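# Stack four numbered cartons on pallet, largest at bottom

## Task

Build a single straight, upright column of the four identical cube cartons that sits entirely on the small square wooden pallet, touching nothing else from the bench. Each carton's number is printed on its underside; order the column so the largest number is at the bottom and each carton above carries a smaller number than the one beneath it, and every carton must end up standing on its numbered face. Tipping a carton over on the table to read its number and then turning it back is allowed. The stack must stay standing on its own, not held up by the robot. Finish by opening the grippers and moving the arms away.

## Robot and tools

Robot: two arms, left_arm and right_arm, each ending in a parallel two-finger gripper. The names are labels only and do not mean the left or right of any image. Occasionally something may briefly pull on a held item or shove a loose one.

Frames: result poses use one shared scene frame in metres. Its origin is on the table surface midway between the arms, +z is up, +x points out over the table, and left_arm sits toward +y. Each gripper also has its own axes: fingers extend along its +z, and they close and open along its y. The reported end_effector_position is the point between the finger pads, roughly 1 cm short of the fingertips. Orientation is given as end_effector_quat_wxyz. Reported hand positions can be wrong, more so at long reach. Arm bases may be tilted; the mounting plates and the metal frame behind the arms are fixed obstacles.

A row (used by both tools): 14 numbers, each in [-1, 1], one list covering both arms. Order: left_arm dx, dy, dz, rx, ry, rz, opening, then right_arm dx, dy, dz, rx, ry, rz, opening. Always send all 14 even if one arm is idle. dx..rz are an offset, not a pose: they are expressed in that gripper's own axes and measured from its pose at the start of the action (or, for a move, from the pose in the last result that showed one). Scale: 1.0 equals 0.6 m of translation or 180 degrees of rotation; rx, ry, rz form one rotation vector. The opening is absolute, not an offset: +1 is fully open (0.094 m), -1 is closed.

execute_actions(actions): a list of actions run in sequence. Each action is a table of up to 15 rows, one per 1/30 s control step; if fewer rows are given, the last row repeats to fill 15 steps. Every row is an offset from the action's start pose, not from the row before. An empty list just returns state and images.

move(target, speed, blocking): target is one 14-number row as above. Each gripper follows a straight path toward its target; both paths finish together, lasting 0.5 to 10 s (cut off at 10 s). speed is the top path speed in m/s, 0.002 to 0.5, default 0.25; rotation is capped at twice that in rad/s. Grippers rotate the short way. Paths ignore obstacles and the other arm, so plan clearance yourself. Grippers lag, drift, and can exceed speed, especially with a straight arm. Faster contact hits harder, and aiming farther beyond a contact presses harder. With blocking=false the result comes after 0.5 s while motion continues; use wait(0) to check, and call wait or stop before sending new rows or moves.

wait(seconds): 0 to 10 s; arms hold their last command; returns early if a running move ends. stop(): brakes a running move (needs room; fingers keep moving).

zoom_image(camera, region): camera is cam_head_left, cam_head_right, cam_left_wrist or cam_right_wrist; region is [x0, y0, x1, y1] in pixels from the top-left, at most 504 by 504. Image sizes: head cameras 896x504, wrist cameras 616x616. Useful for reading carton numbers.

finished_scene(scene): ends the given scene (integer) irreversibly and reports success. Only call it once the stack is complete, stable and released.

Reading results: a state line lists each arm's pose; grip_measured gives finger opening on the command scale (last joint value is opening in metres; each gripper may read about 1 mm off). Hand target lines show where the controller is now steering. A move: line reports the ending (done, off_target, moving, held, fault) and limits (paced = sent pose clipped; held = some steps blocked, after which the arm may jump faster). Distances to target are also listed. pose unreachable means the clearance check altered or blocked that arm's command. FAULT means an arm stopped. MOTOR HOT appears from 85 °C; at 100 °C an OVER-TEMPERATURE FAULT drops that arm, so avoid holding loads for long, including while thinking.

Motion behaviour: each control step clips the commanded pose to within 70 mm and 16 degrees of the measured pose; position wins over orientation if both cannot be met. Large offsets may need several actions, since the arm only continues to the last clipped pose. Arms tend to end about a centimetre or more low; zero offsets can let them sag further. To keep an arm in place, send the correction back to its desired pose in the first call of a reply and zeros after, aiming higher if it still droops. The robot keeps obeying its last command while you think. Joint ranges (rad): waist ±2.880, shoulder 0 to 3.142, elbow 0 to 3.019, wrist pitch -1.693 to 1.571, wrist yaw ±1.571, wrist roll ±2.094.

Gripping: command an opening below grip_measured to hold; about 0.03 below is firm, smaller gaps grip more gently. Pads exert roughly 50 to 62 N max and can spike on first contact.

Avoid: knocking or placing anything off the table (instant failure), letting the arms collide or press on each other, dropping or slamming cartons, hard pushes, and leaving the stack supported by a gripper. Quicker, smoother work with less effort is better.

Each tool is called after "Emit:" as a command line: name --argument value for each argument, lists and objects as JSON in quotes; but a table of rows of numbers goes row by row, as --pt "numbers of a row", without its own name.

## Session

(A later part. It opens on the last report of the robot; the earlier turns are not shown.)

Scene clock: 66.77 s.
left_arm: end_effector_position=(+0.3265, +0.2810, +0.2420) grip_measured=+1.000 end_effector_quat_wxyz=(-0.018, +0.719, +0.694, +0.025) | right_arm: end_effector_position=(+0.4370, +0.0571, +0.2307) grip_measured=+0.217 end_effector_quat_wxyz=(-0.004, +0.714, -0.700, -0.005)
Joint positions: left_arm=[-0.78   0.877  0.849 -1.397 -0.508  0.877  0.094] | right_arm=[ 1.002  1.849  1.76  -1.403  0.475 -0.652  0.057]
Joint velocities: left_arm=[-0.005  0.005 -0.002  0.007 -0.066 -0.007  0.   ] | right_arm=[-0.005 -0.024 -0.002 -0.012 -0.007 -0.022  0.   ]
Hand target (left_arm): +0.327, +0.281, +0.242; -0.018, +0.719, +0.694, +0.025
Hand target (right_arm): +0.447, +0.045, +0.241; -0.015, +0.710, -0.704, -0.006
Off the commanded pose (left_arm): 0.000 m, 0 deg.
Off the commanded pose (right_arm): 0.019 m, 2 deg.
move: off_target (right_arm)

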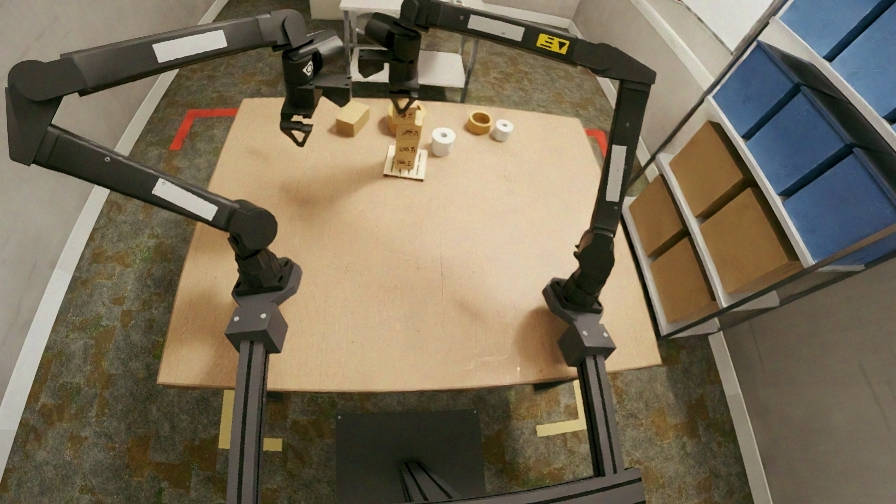

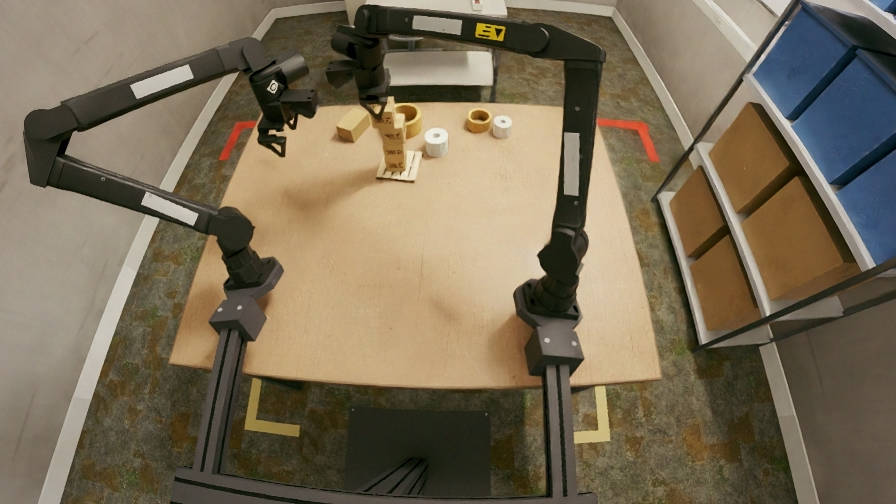

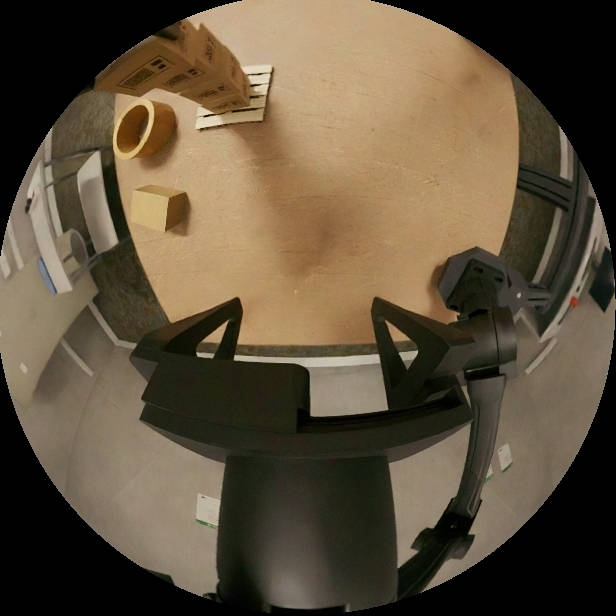

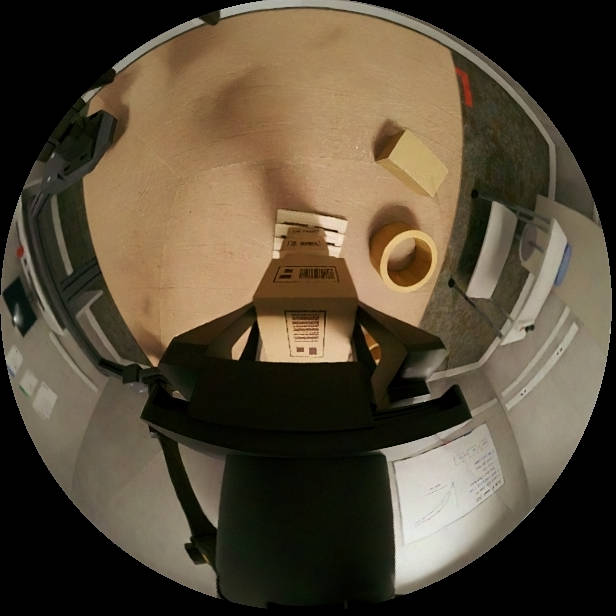

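Emit:
move --target '[0,0,0,0,0,0,1,0.04,-0.02,-0.02,0,0,0,0.18]' --speed 0.04

Emit:
zoom_image --camera "cam_right_wrist" --region '[230,170,390,320]'

Emit:
zoom_image --camera "cam_head_left" --region '[350,80,470,190]'

Scene clock: 68.10 s.
left_arm: end_effector_position=(+0.3265, +0.2810, +0.2420) grip_measured=+1.000 end_effector_quat_wxyz=(-0.018, +0.719, +0.694, +0.025) | right_arm: end_effector_position=(+0.4430, +0.0470, +0.2346) grip_measured=+0.217 end_effector_quat_wxyz=(-0.002, +0.715, -0.699, -0.004)
Joint positions: left_arm=[-0.78   0.877  0.849 -1.397 -0.508  0.877  0.094] | right_arm=[ 0.988  1.834  1.76  -1.415  0.474 -0.666  0.057]
Joint velocities: left_arm=[-0.005 -0.005  0.017  0.027  0.022 -0.022  0.   ] | right_arm=[-0.015  0.005  0.012  0.002 -0.022 -0.037 -0.001]
Hand target (left_arm): +0.327, +0.281, +0.242; -0.018, +0.719, +0.694, +0.025
Hand target (right_arm): +0.449, +0.034, +0.242; -0.004, +0.714, -0.700, -0.005
Off the commanded pose (left_arm): 0.000 m, 0 deg.
Off the commanded pose (right_arm): 0.017 m, 0 deg.
move: off_target (right_arm)

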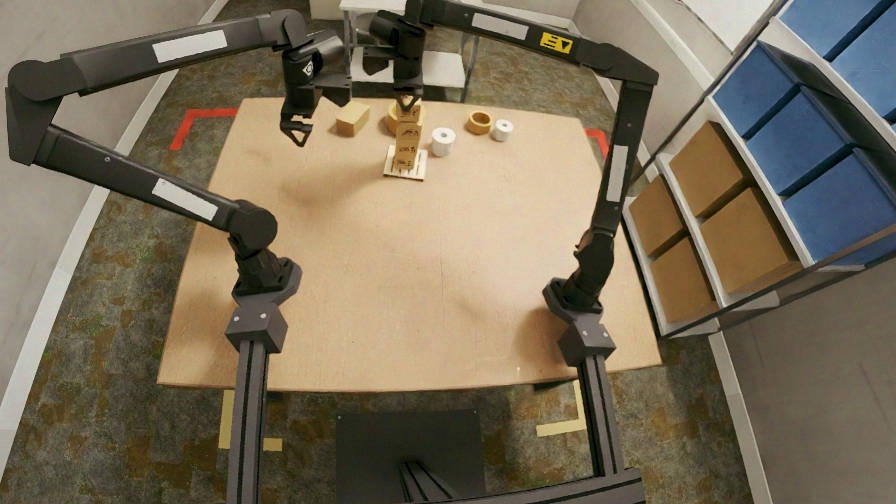

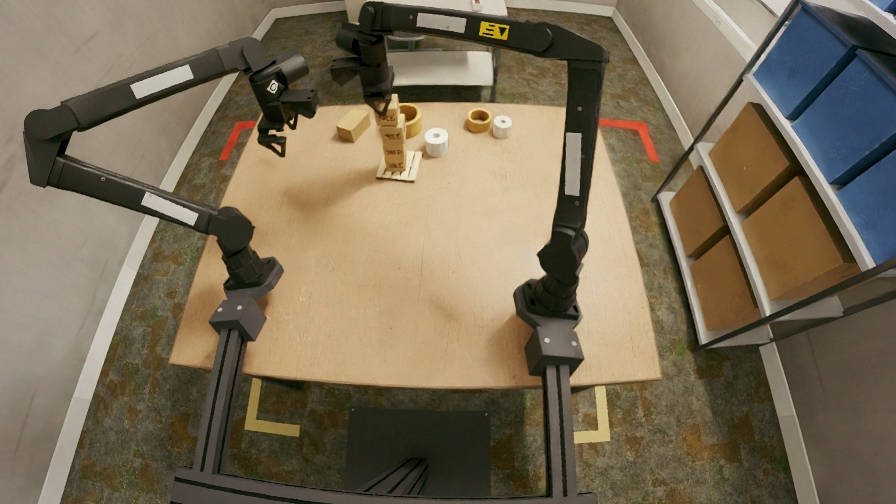

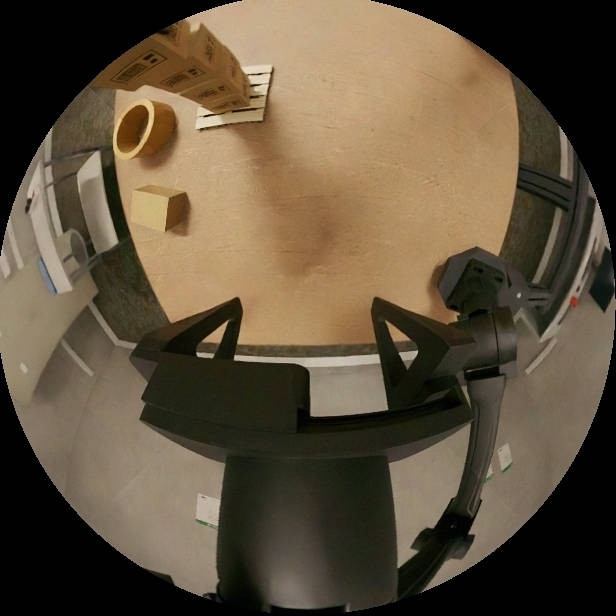

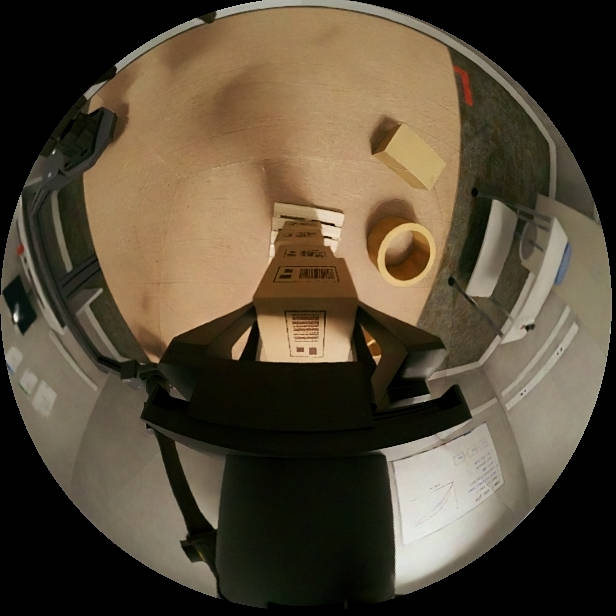

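Region (230, 170, 390, 320) of cam_right_wrist's 616x616 image, scaled by 3.150, with more detail than that image has; it fills the top 472 rows of this view, and the rest is white.

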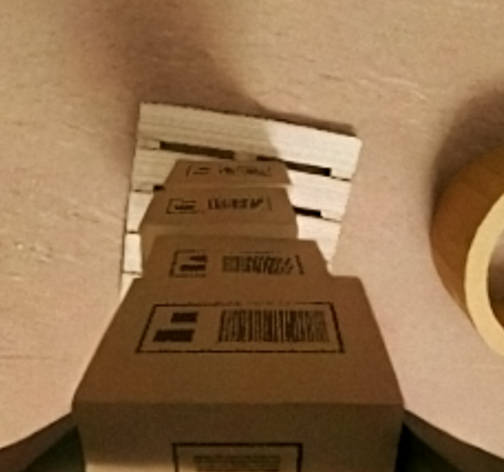

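Region (350, 80, 470, 190) of cam_head_left's 896x504 image, scaled by 4.200, with more detail than that image has; it fills the top 462 rows of this view, and the rest is white.

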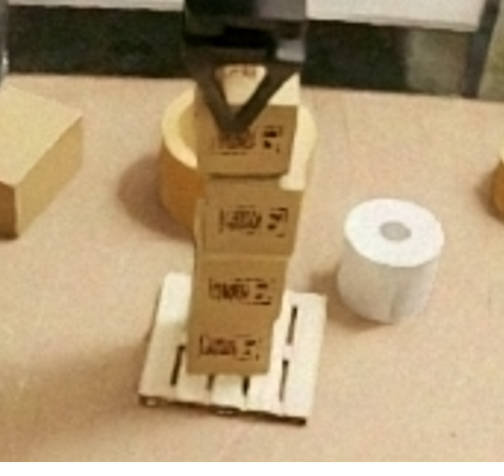

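Emit:
move --target '[0,0,0,0,0,0,1,0.01,0.004,0.01,0,0,0,0.18]' --speed 0.03

Emit:
zoom_image --camera "cam_right_wrist" --region '[230,170,390,320]'

Emit:
zoom_image --camera "cam_head_left" --region '[350,80,470,190]'

Scene clock: 69.40 s.
left_arm: end_effector_position=(+0.3265, +0.2810, +0.2420) grip_measured=+1.000 end_effector_quat_wxyz=(-0.018, +0.719, +0.694, +0.025) | right_arm: end_effector_position=(+0.4374, +0.0465, +0.2271) grip_measured=+0.217 end_effector_quat_wxyz=(+0.003, +0.717, -0.697, -0.004)
Joint positions: left_arm=[-0.78   0.877  0.849 -1.397 -0.508  0.877  0.094] | right_arm=[ 0.988  1.834  1.737 -1.403  0.473 -0.667  0.057]
Joint velocities: left_arm=[ 0.005 -0.005 -0.012 -0.002 -0.007  0.037  0.   ] | right_arm=[-0.005 -0.005  0.002  0.007  0.037 -0.007 -0.001]
Hand target (left_arm): +0.327, +0.281, +0.242; -0.018, +0.719, +0.694, +0.025
Hand target (right_arm): +0.441, +0.041, +0.229; -0.002, +0.715, -0.699, -0.004
Off the commanded pose (left_arm): 0.000 m, 0 deg.
Off the commanded pose (right_arm): 0.007 m, 1 deg.
move: done

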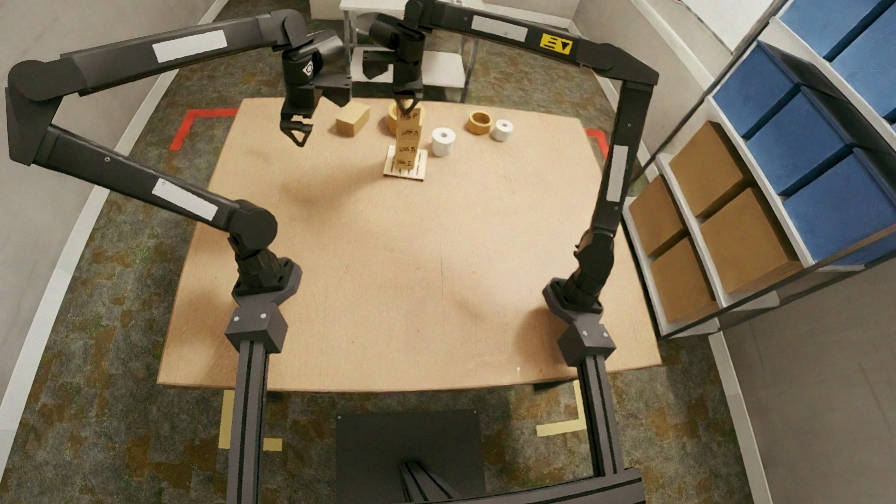

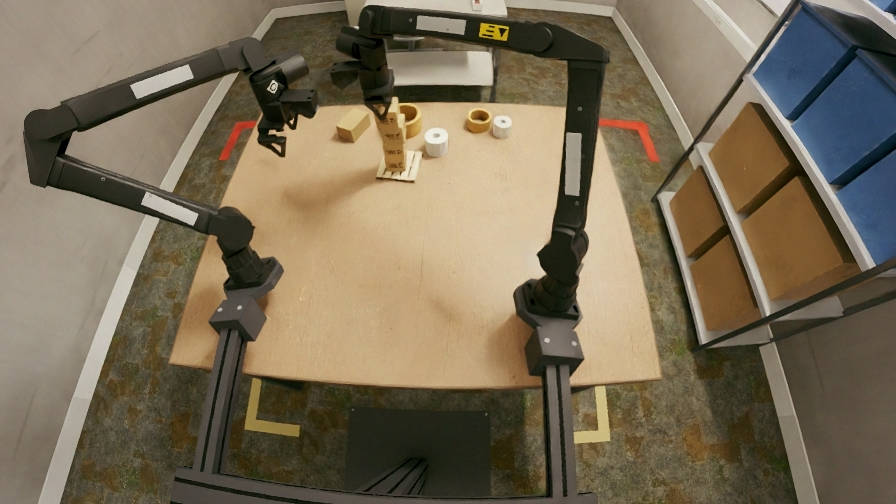

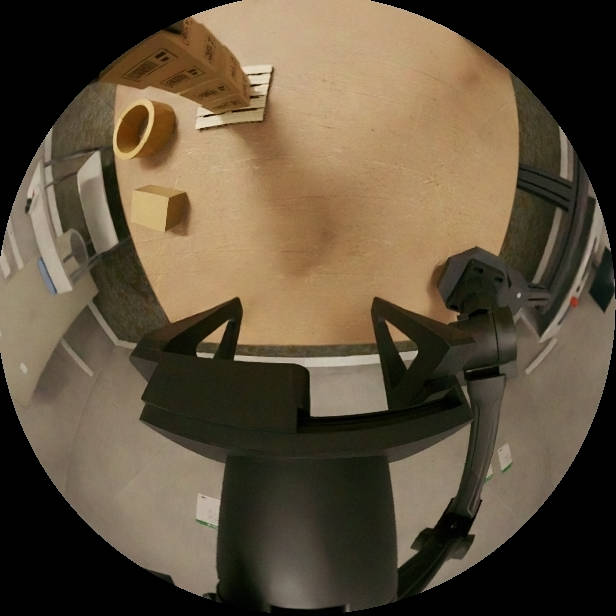

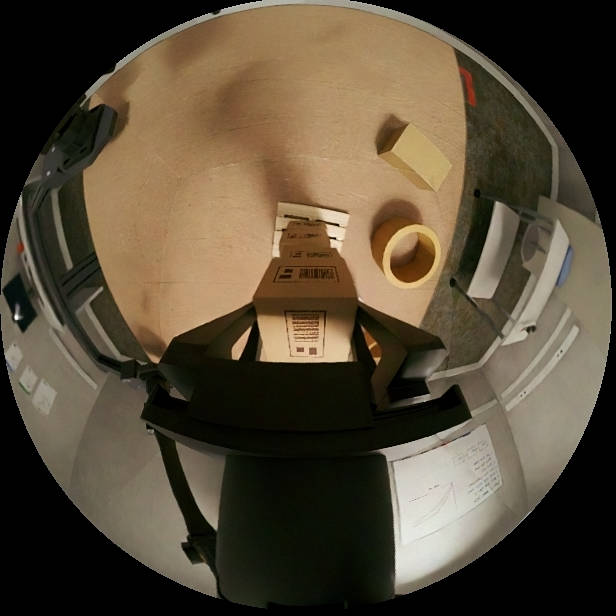

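Region (230, 170, 390, 320) of cam_right_wrist's 616x616 image, scaled by 3.150, with more detail than that image has; it fills the top 472 rows of this view, and the rest is white.

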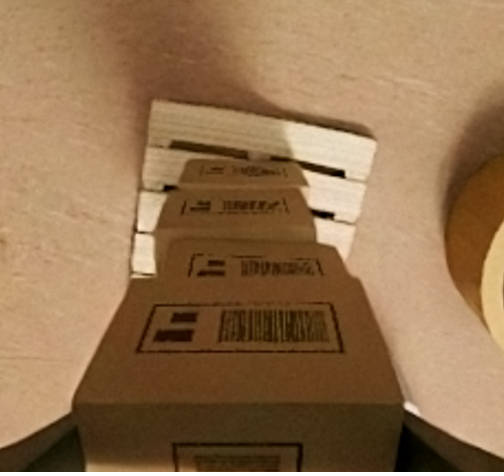

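Region (350, 80, 470, 190) of cam_head_left's 896x504 image, scaled by 4.200, with more detail than that image has; it fills the top 462 rows of this view, and the rest is white.

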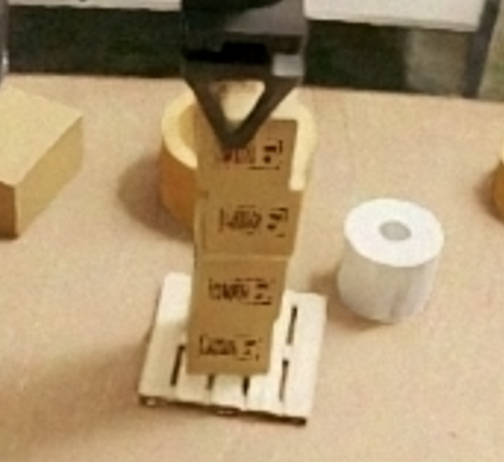

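Aligned with the column axis; release.

Emit:
execute_actions --actions '[[[0,0,0,0,0,0,1,0,0,0,0,0,0,1]]]'

Emit:
move --target '[0,0,0,0,0,0,1,0,-0.02,-0.11,0,0,0,1]'

Emit:
move --target '[0,0,0,0,0,0,1,0.3,0.1,0,0,0,0,1]' --speed 0.4

Scene clock: 70.07 s.
left_arm: end_effector_position=(+0.3265, +0.2810, +0.2420) grip_measured=+1.000 end_effector_quat_wxyz=(-0.018, +0.719, +0.694, +0.025) | right_arm: end_effector_position=(+0.4373, +0.0465, +0.2271) grip_measured=+1.000 end_effector_quat_wxyz=(+0.003, +0.717, -0.697, -0.004)
Joint positions: left_arm=[-0.78   0.877  0.849 -1.397 -0.508  0.877  0.094] | right_arm=[ 0.988  1.834  1.737 -1.403  0.472 -0.667  0.094]
Joint velocities: left_arm=[-0.015 -0.005 -0.002  0.002  0.007  0.022  0.   ] | right_arm=[-0.005 -0.005  0.012 -0.002  0.022 -0.022  0.   ]
Hand target (left_arm): +0.327, +0.281, +0.242; -0.018, +0.719, +0.694, +0.025
Hand target (right_arm): +0.437, +0.047, +0.227; +0.003, +0.717, -0.697, -0.004
Off the commanded pose (left_arm): 0.000 m, 0 deg.
Off the commanded pose (right_arm): 0.000 m, 0 deg.

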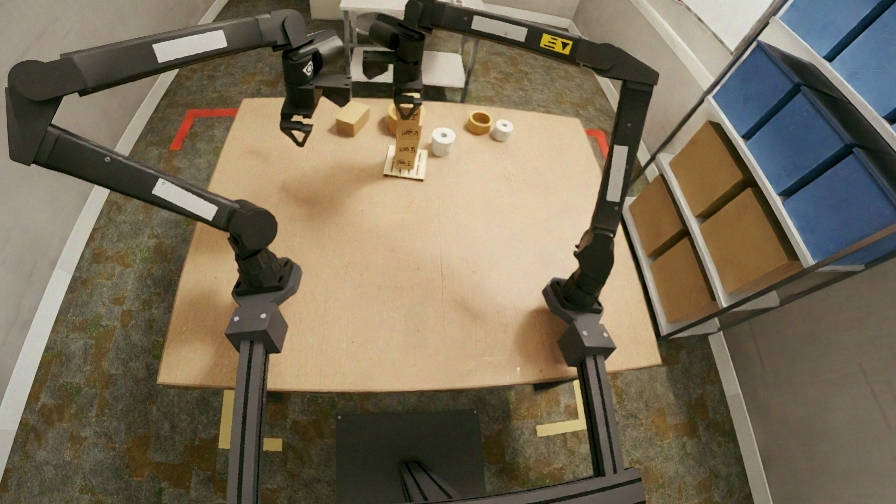

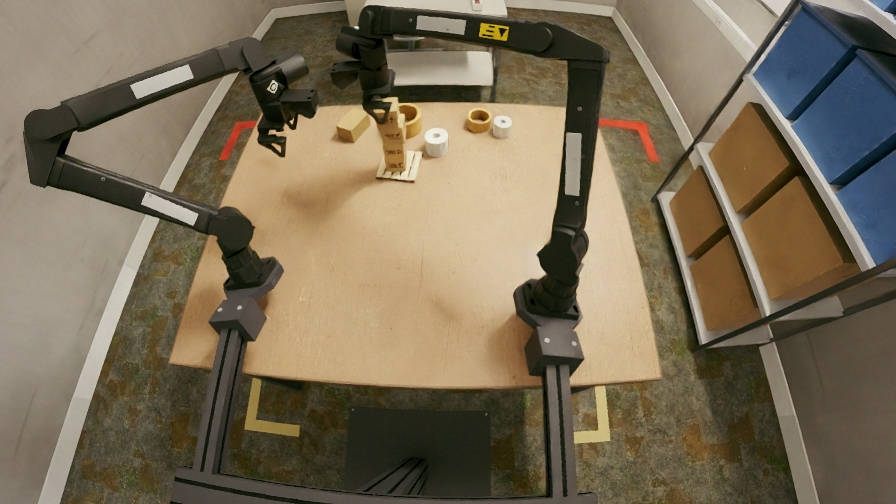

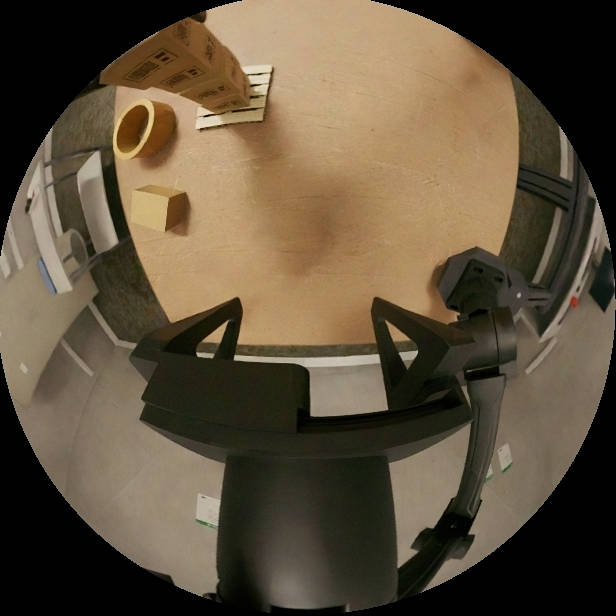

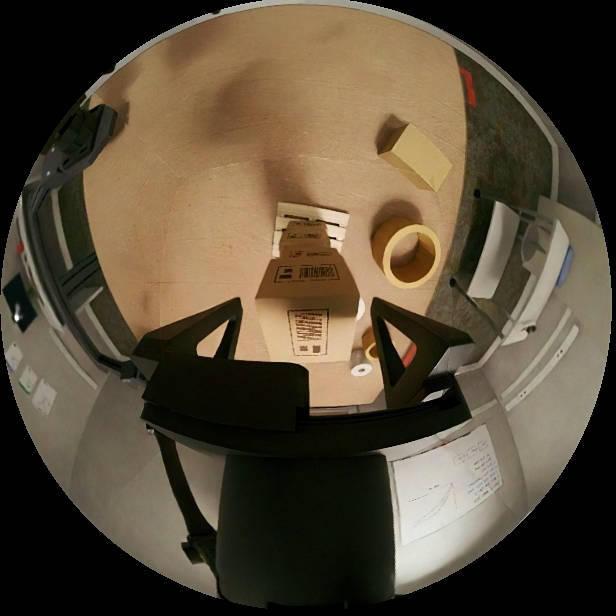

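Scene clock: 70.90 s.
left_arm: end_effector_position=(+0.3265, +0.2810, +0.2420) grip_measured=+1.000 end_effector_quat_wxyz=(-0.018, +0.719, +0.694, +0.025) | right_arm: end_effector_position=(+0.4428, +0.0393, +0.2814) grip_measured=+1.000 end_effector_quat_wxyz=(+0.016, +0.724, -0.690, -0.003)
Joint positions: left_arm=[-0.78   0.877  0.849 -1.397 -0.508  0.877  0.094] | right_arm=[ 1.019  1.834  1.874 -1.585  0.473 -0.639  0.094]
Joint velocities: left_arm=[-0.015 -0.005  0.002  0.007  0.007  0.007  0.   ] | right_arm=[-0.005 -0.005 -0.007 -0.007 -0.022  0.007  0.   ]
Hand target (left_arm): +0.327, +0.281, +0.242; -0.018, +0.719, +0.694, +0.025
Hand target (right_arm): +0.449, +0.047, +0.293; +0.003, +0.717, -0.697, -0.004
Off the commanded pose (left_arm): 0.000 m, 0 deg.
Off the commanded pose (right_arm): 0.016 m, 2 deg.
move: off_target (right_arm)

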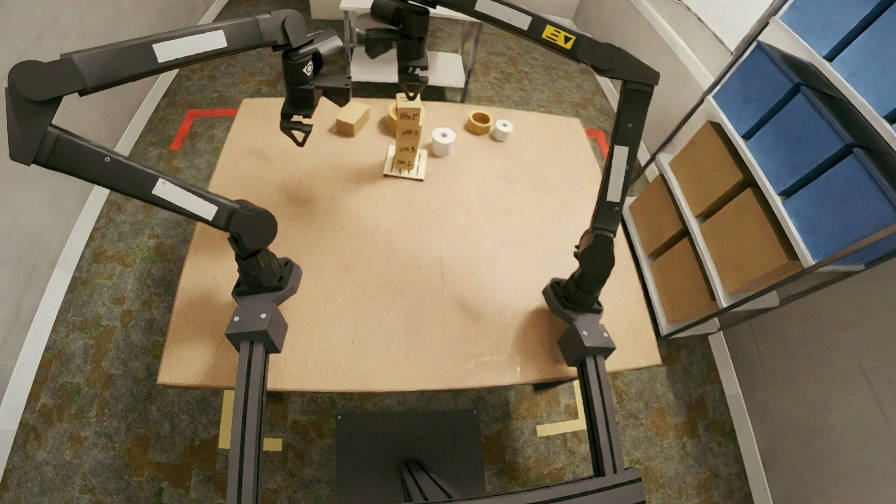

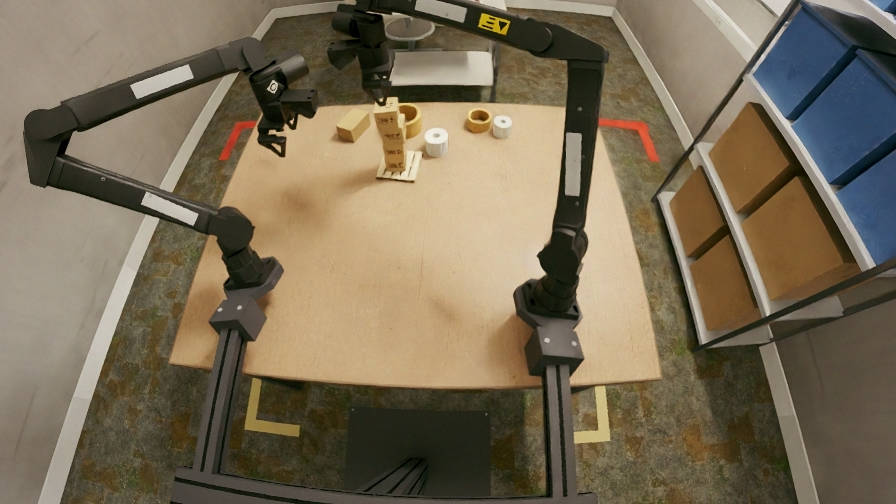

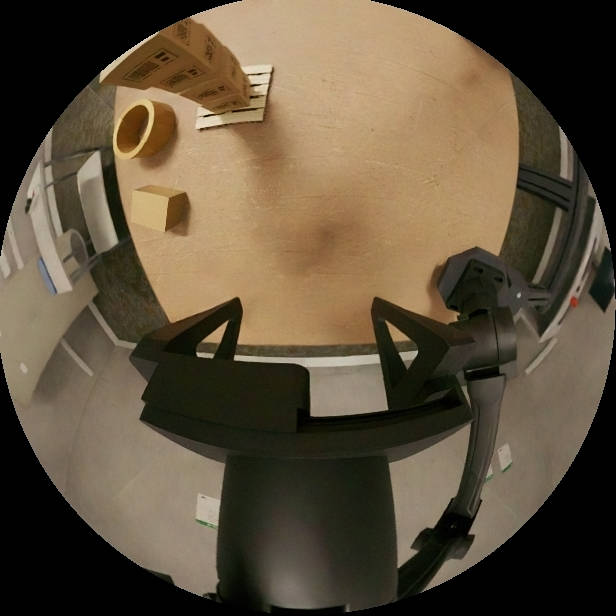

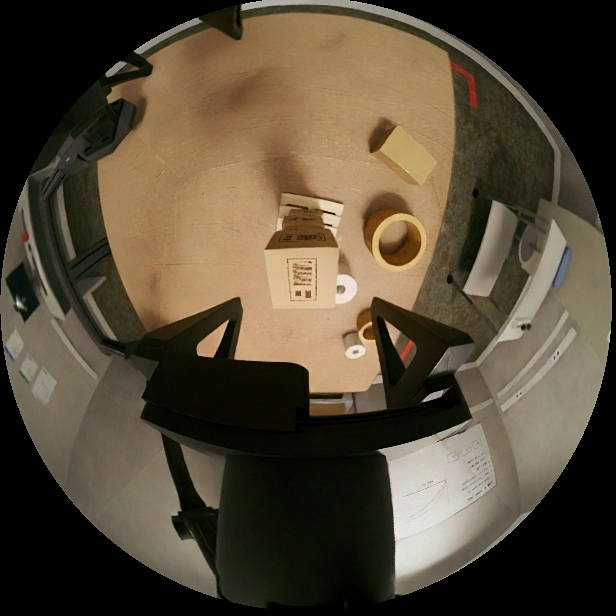

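Scene clock: 72.03 s.
left_arm: end_effector_position=(+0.3265, +0.2810, +0.2420) grip_measured=+1.000 end_effector_quat_wxyz=(-0.018, +0.719, +0.694, +0.025) | right_arm: end_effector_position=(+0.3909, -0.1469, +0.2968) grip_measured=+1.000 end_effector_quat_wxyz=(+0.004, +0.715, -0.699, -0.004)
Joint positions: left_arm=[-0.78   0.877  0.849 -1.397 -0.508  0.877  0.094] | right_arm=[ 0.891  1.319  1.348 -1.481  0.465 -0.771  0.094]
Joint velocities: left_arm=[-0.005  0.005  0.007 -0.007  0.007 -0.081  0.   ] | right_arm=[ 0.015  0.005 -0.022 -0.002  0.007  0.037  0.   ]
Hand target (left_arm): +0.327, +0.281, +0.242; -0.018, +0.719, +0.694, +0.025
Hand target (right_arm): +0.389, -0.143, +0.285; +0.014, +0.723, -0.690, -0.004
Off the commanded pose (left_arm): 0.000 m, 0 deg.
Off the commanded pose (right_arm): 0.011 m, 2 deg.
move: off_target (right_arm)

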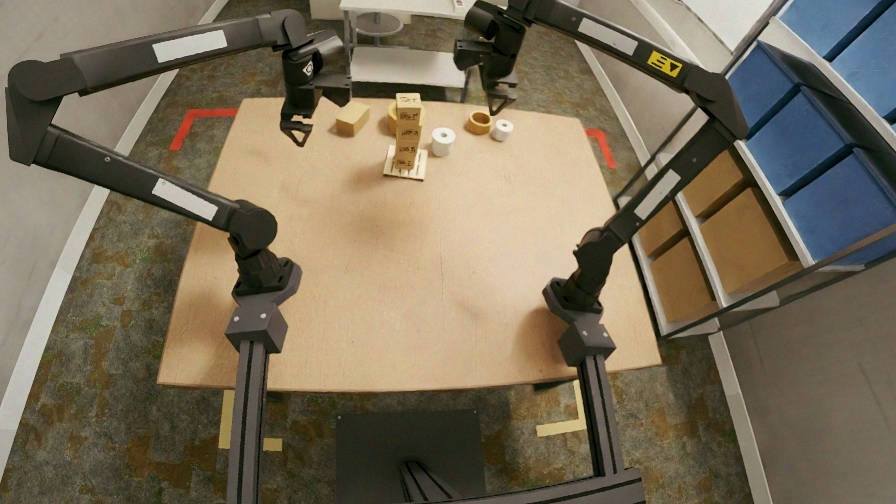

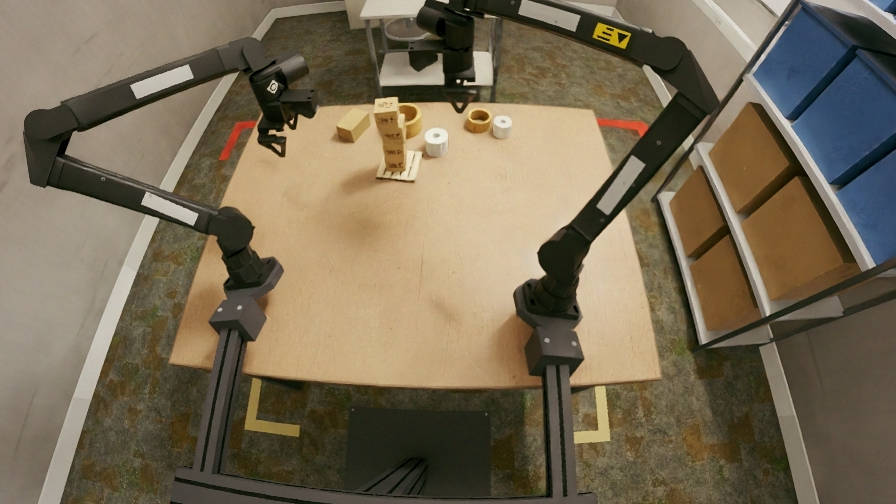

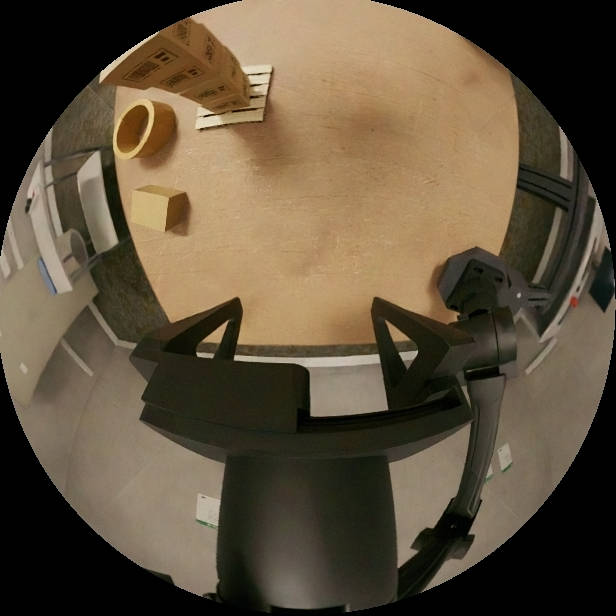

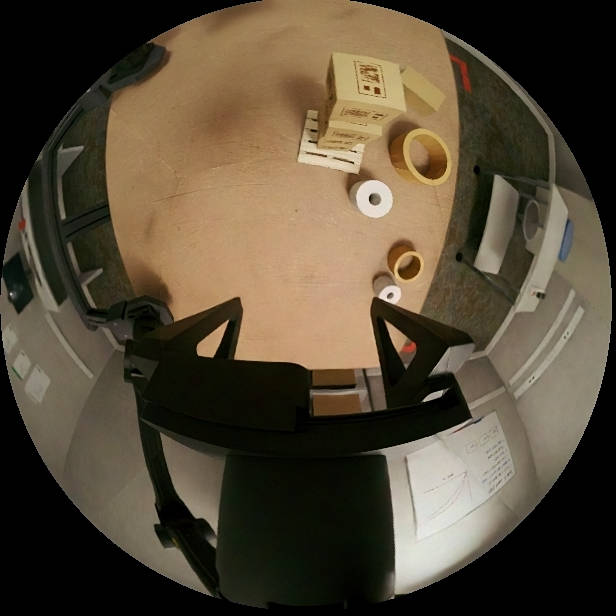

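Emit:
finished_scene --scene 2

The scene is finished: the task was done.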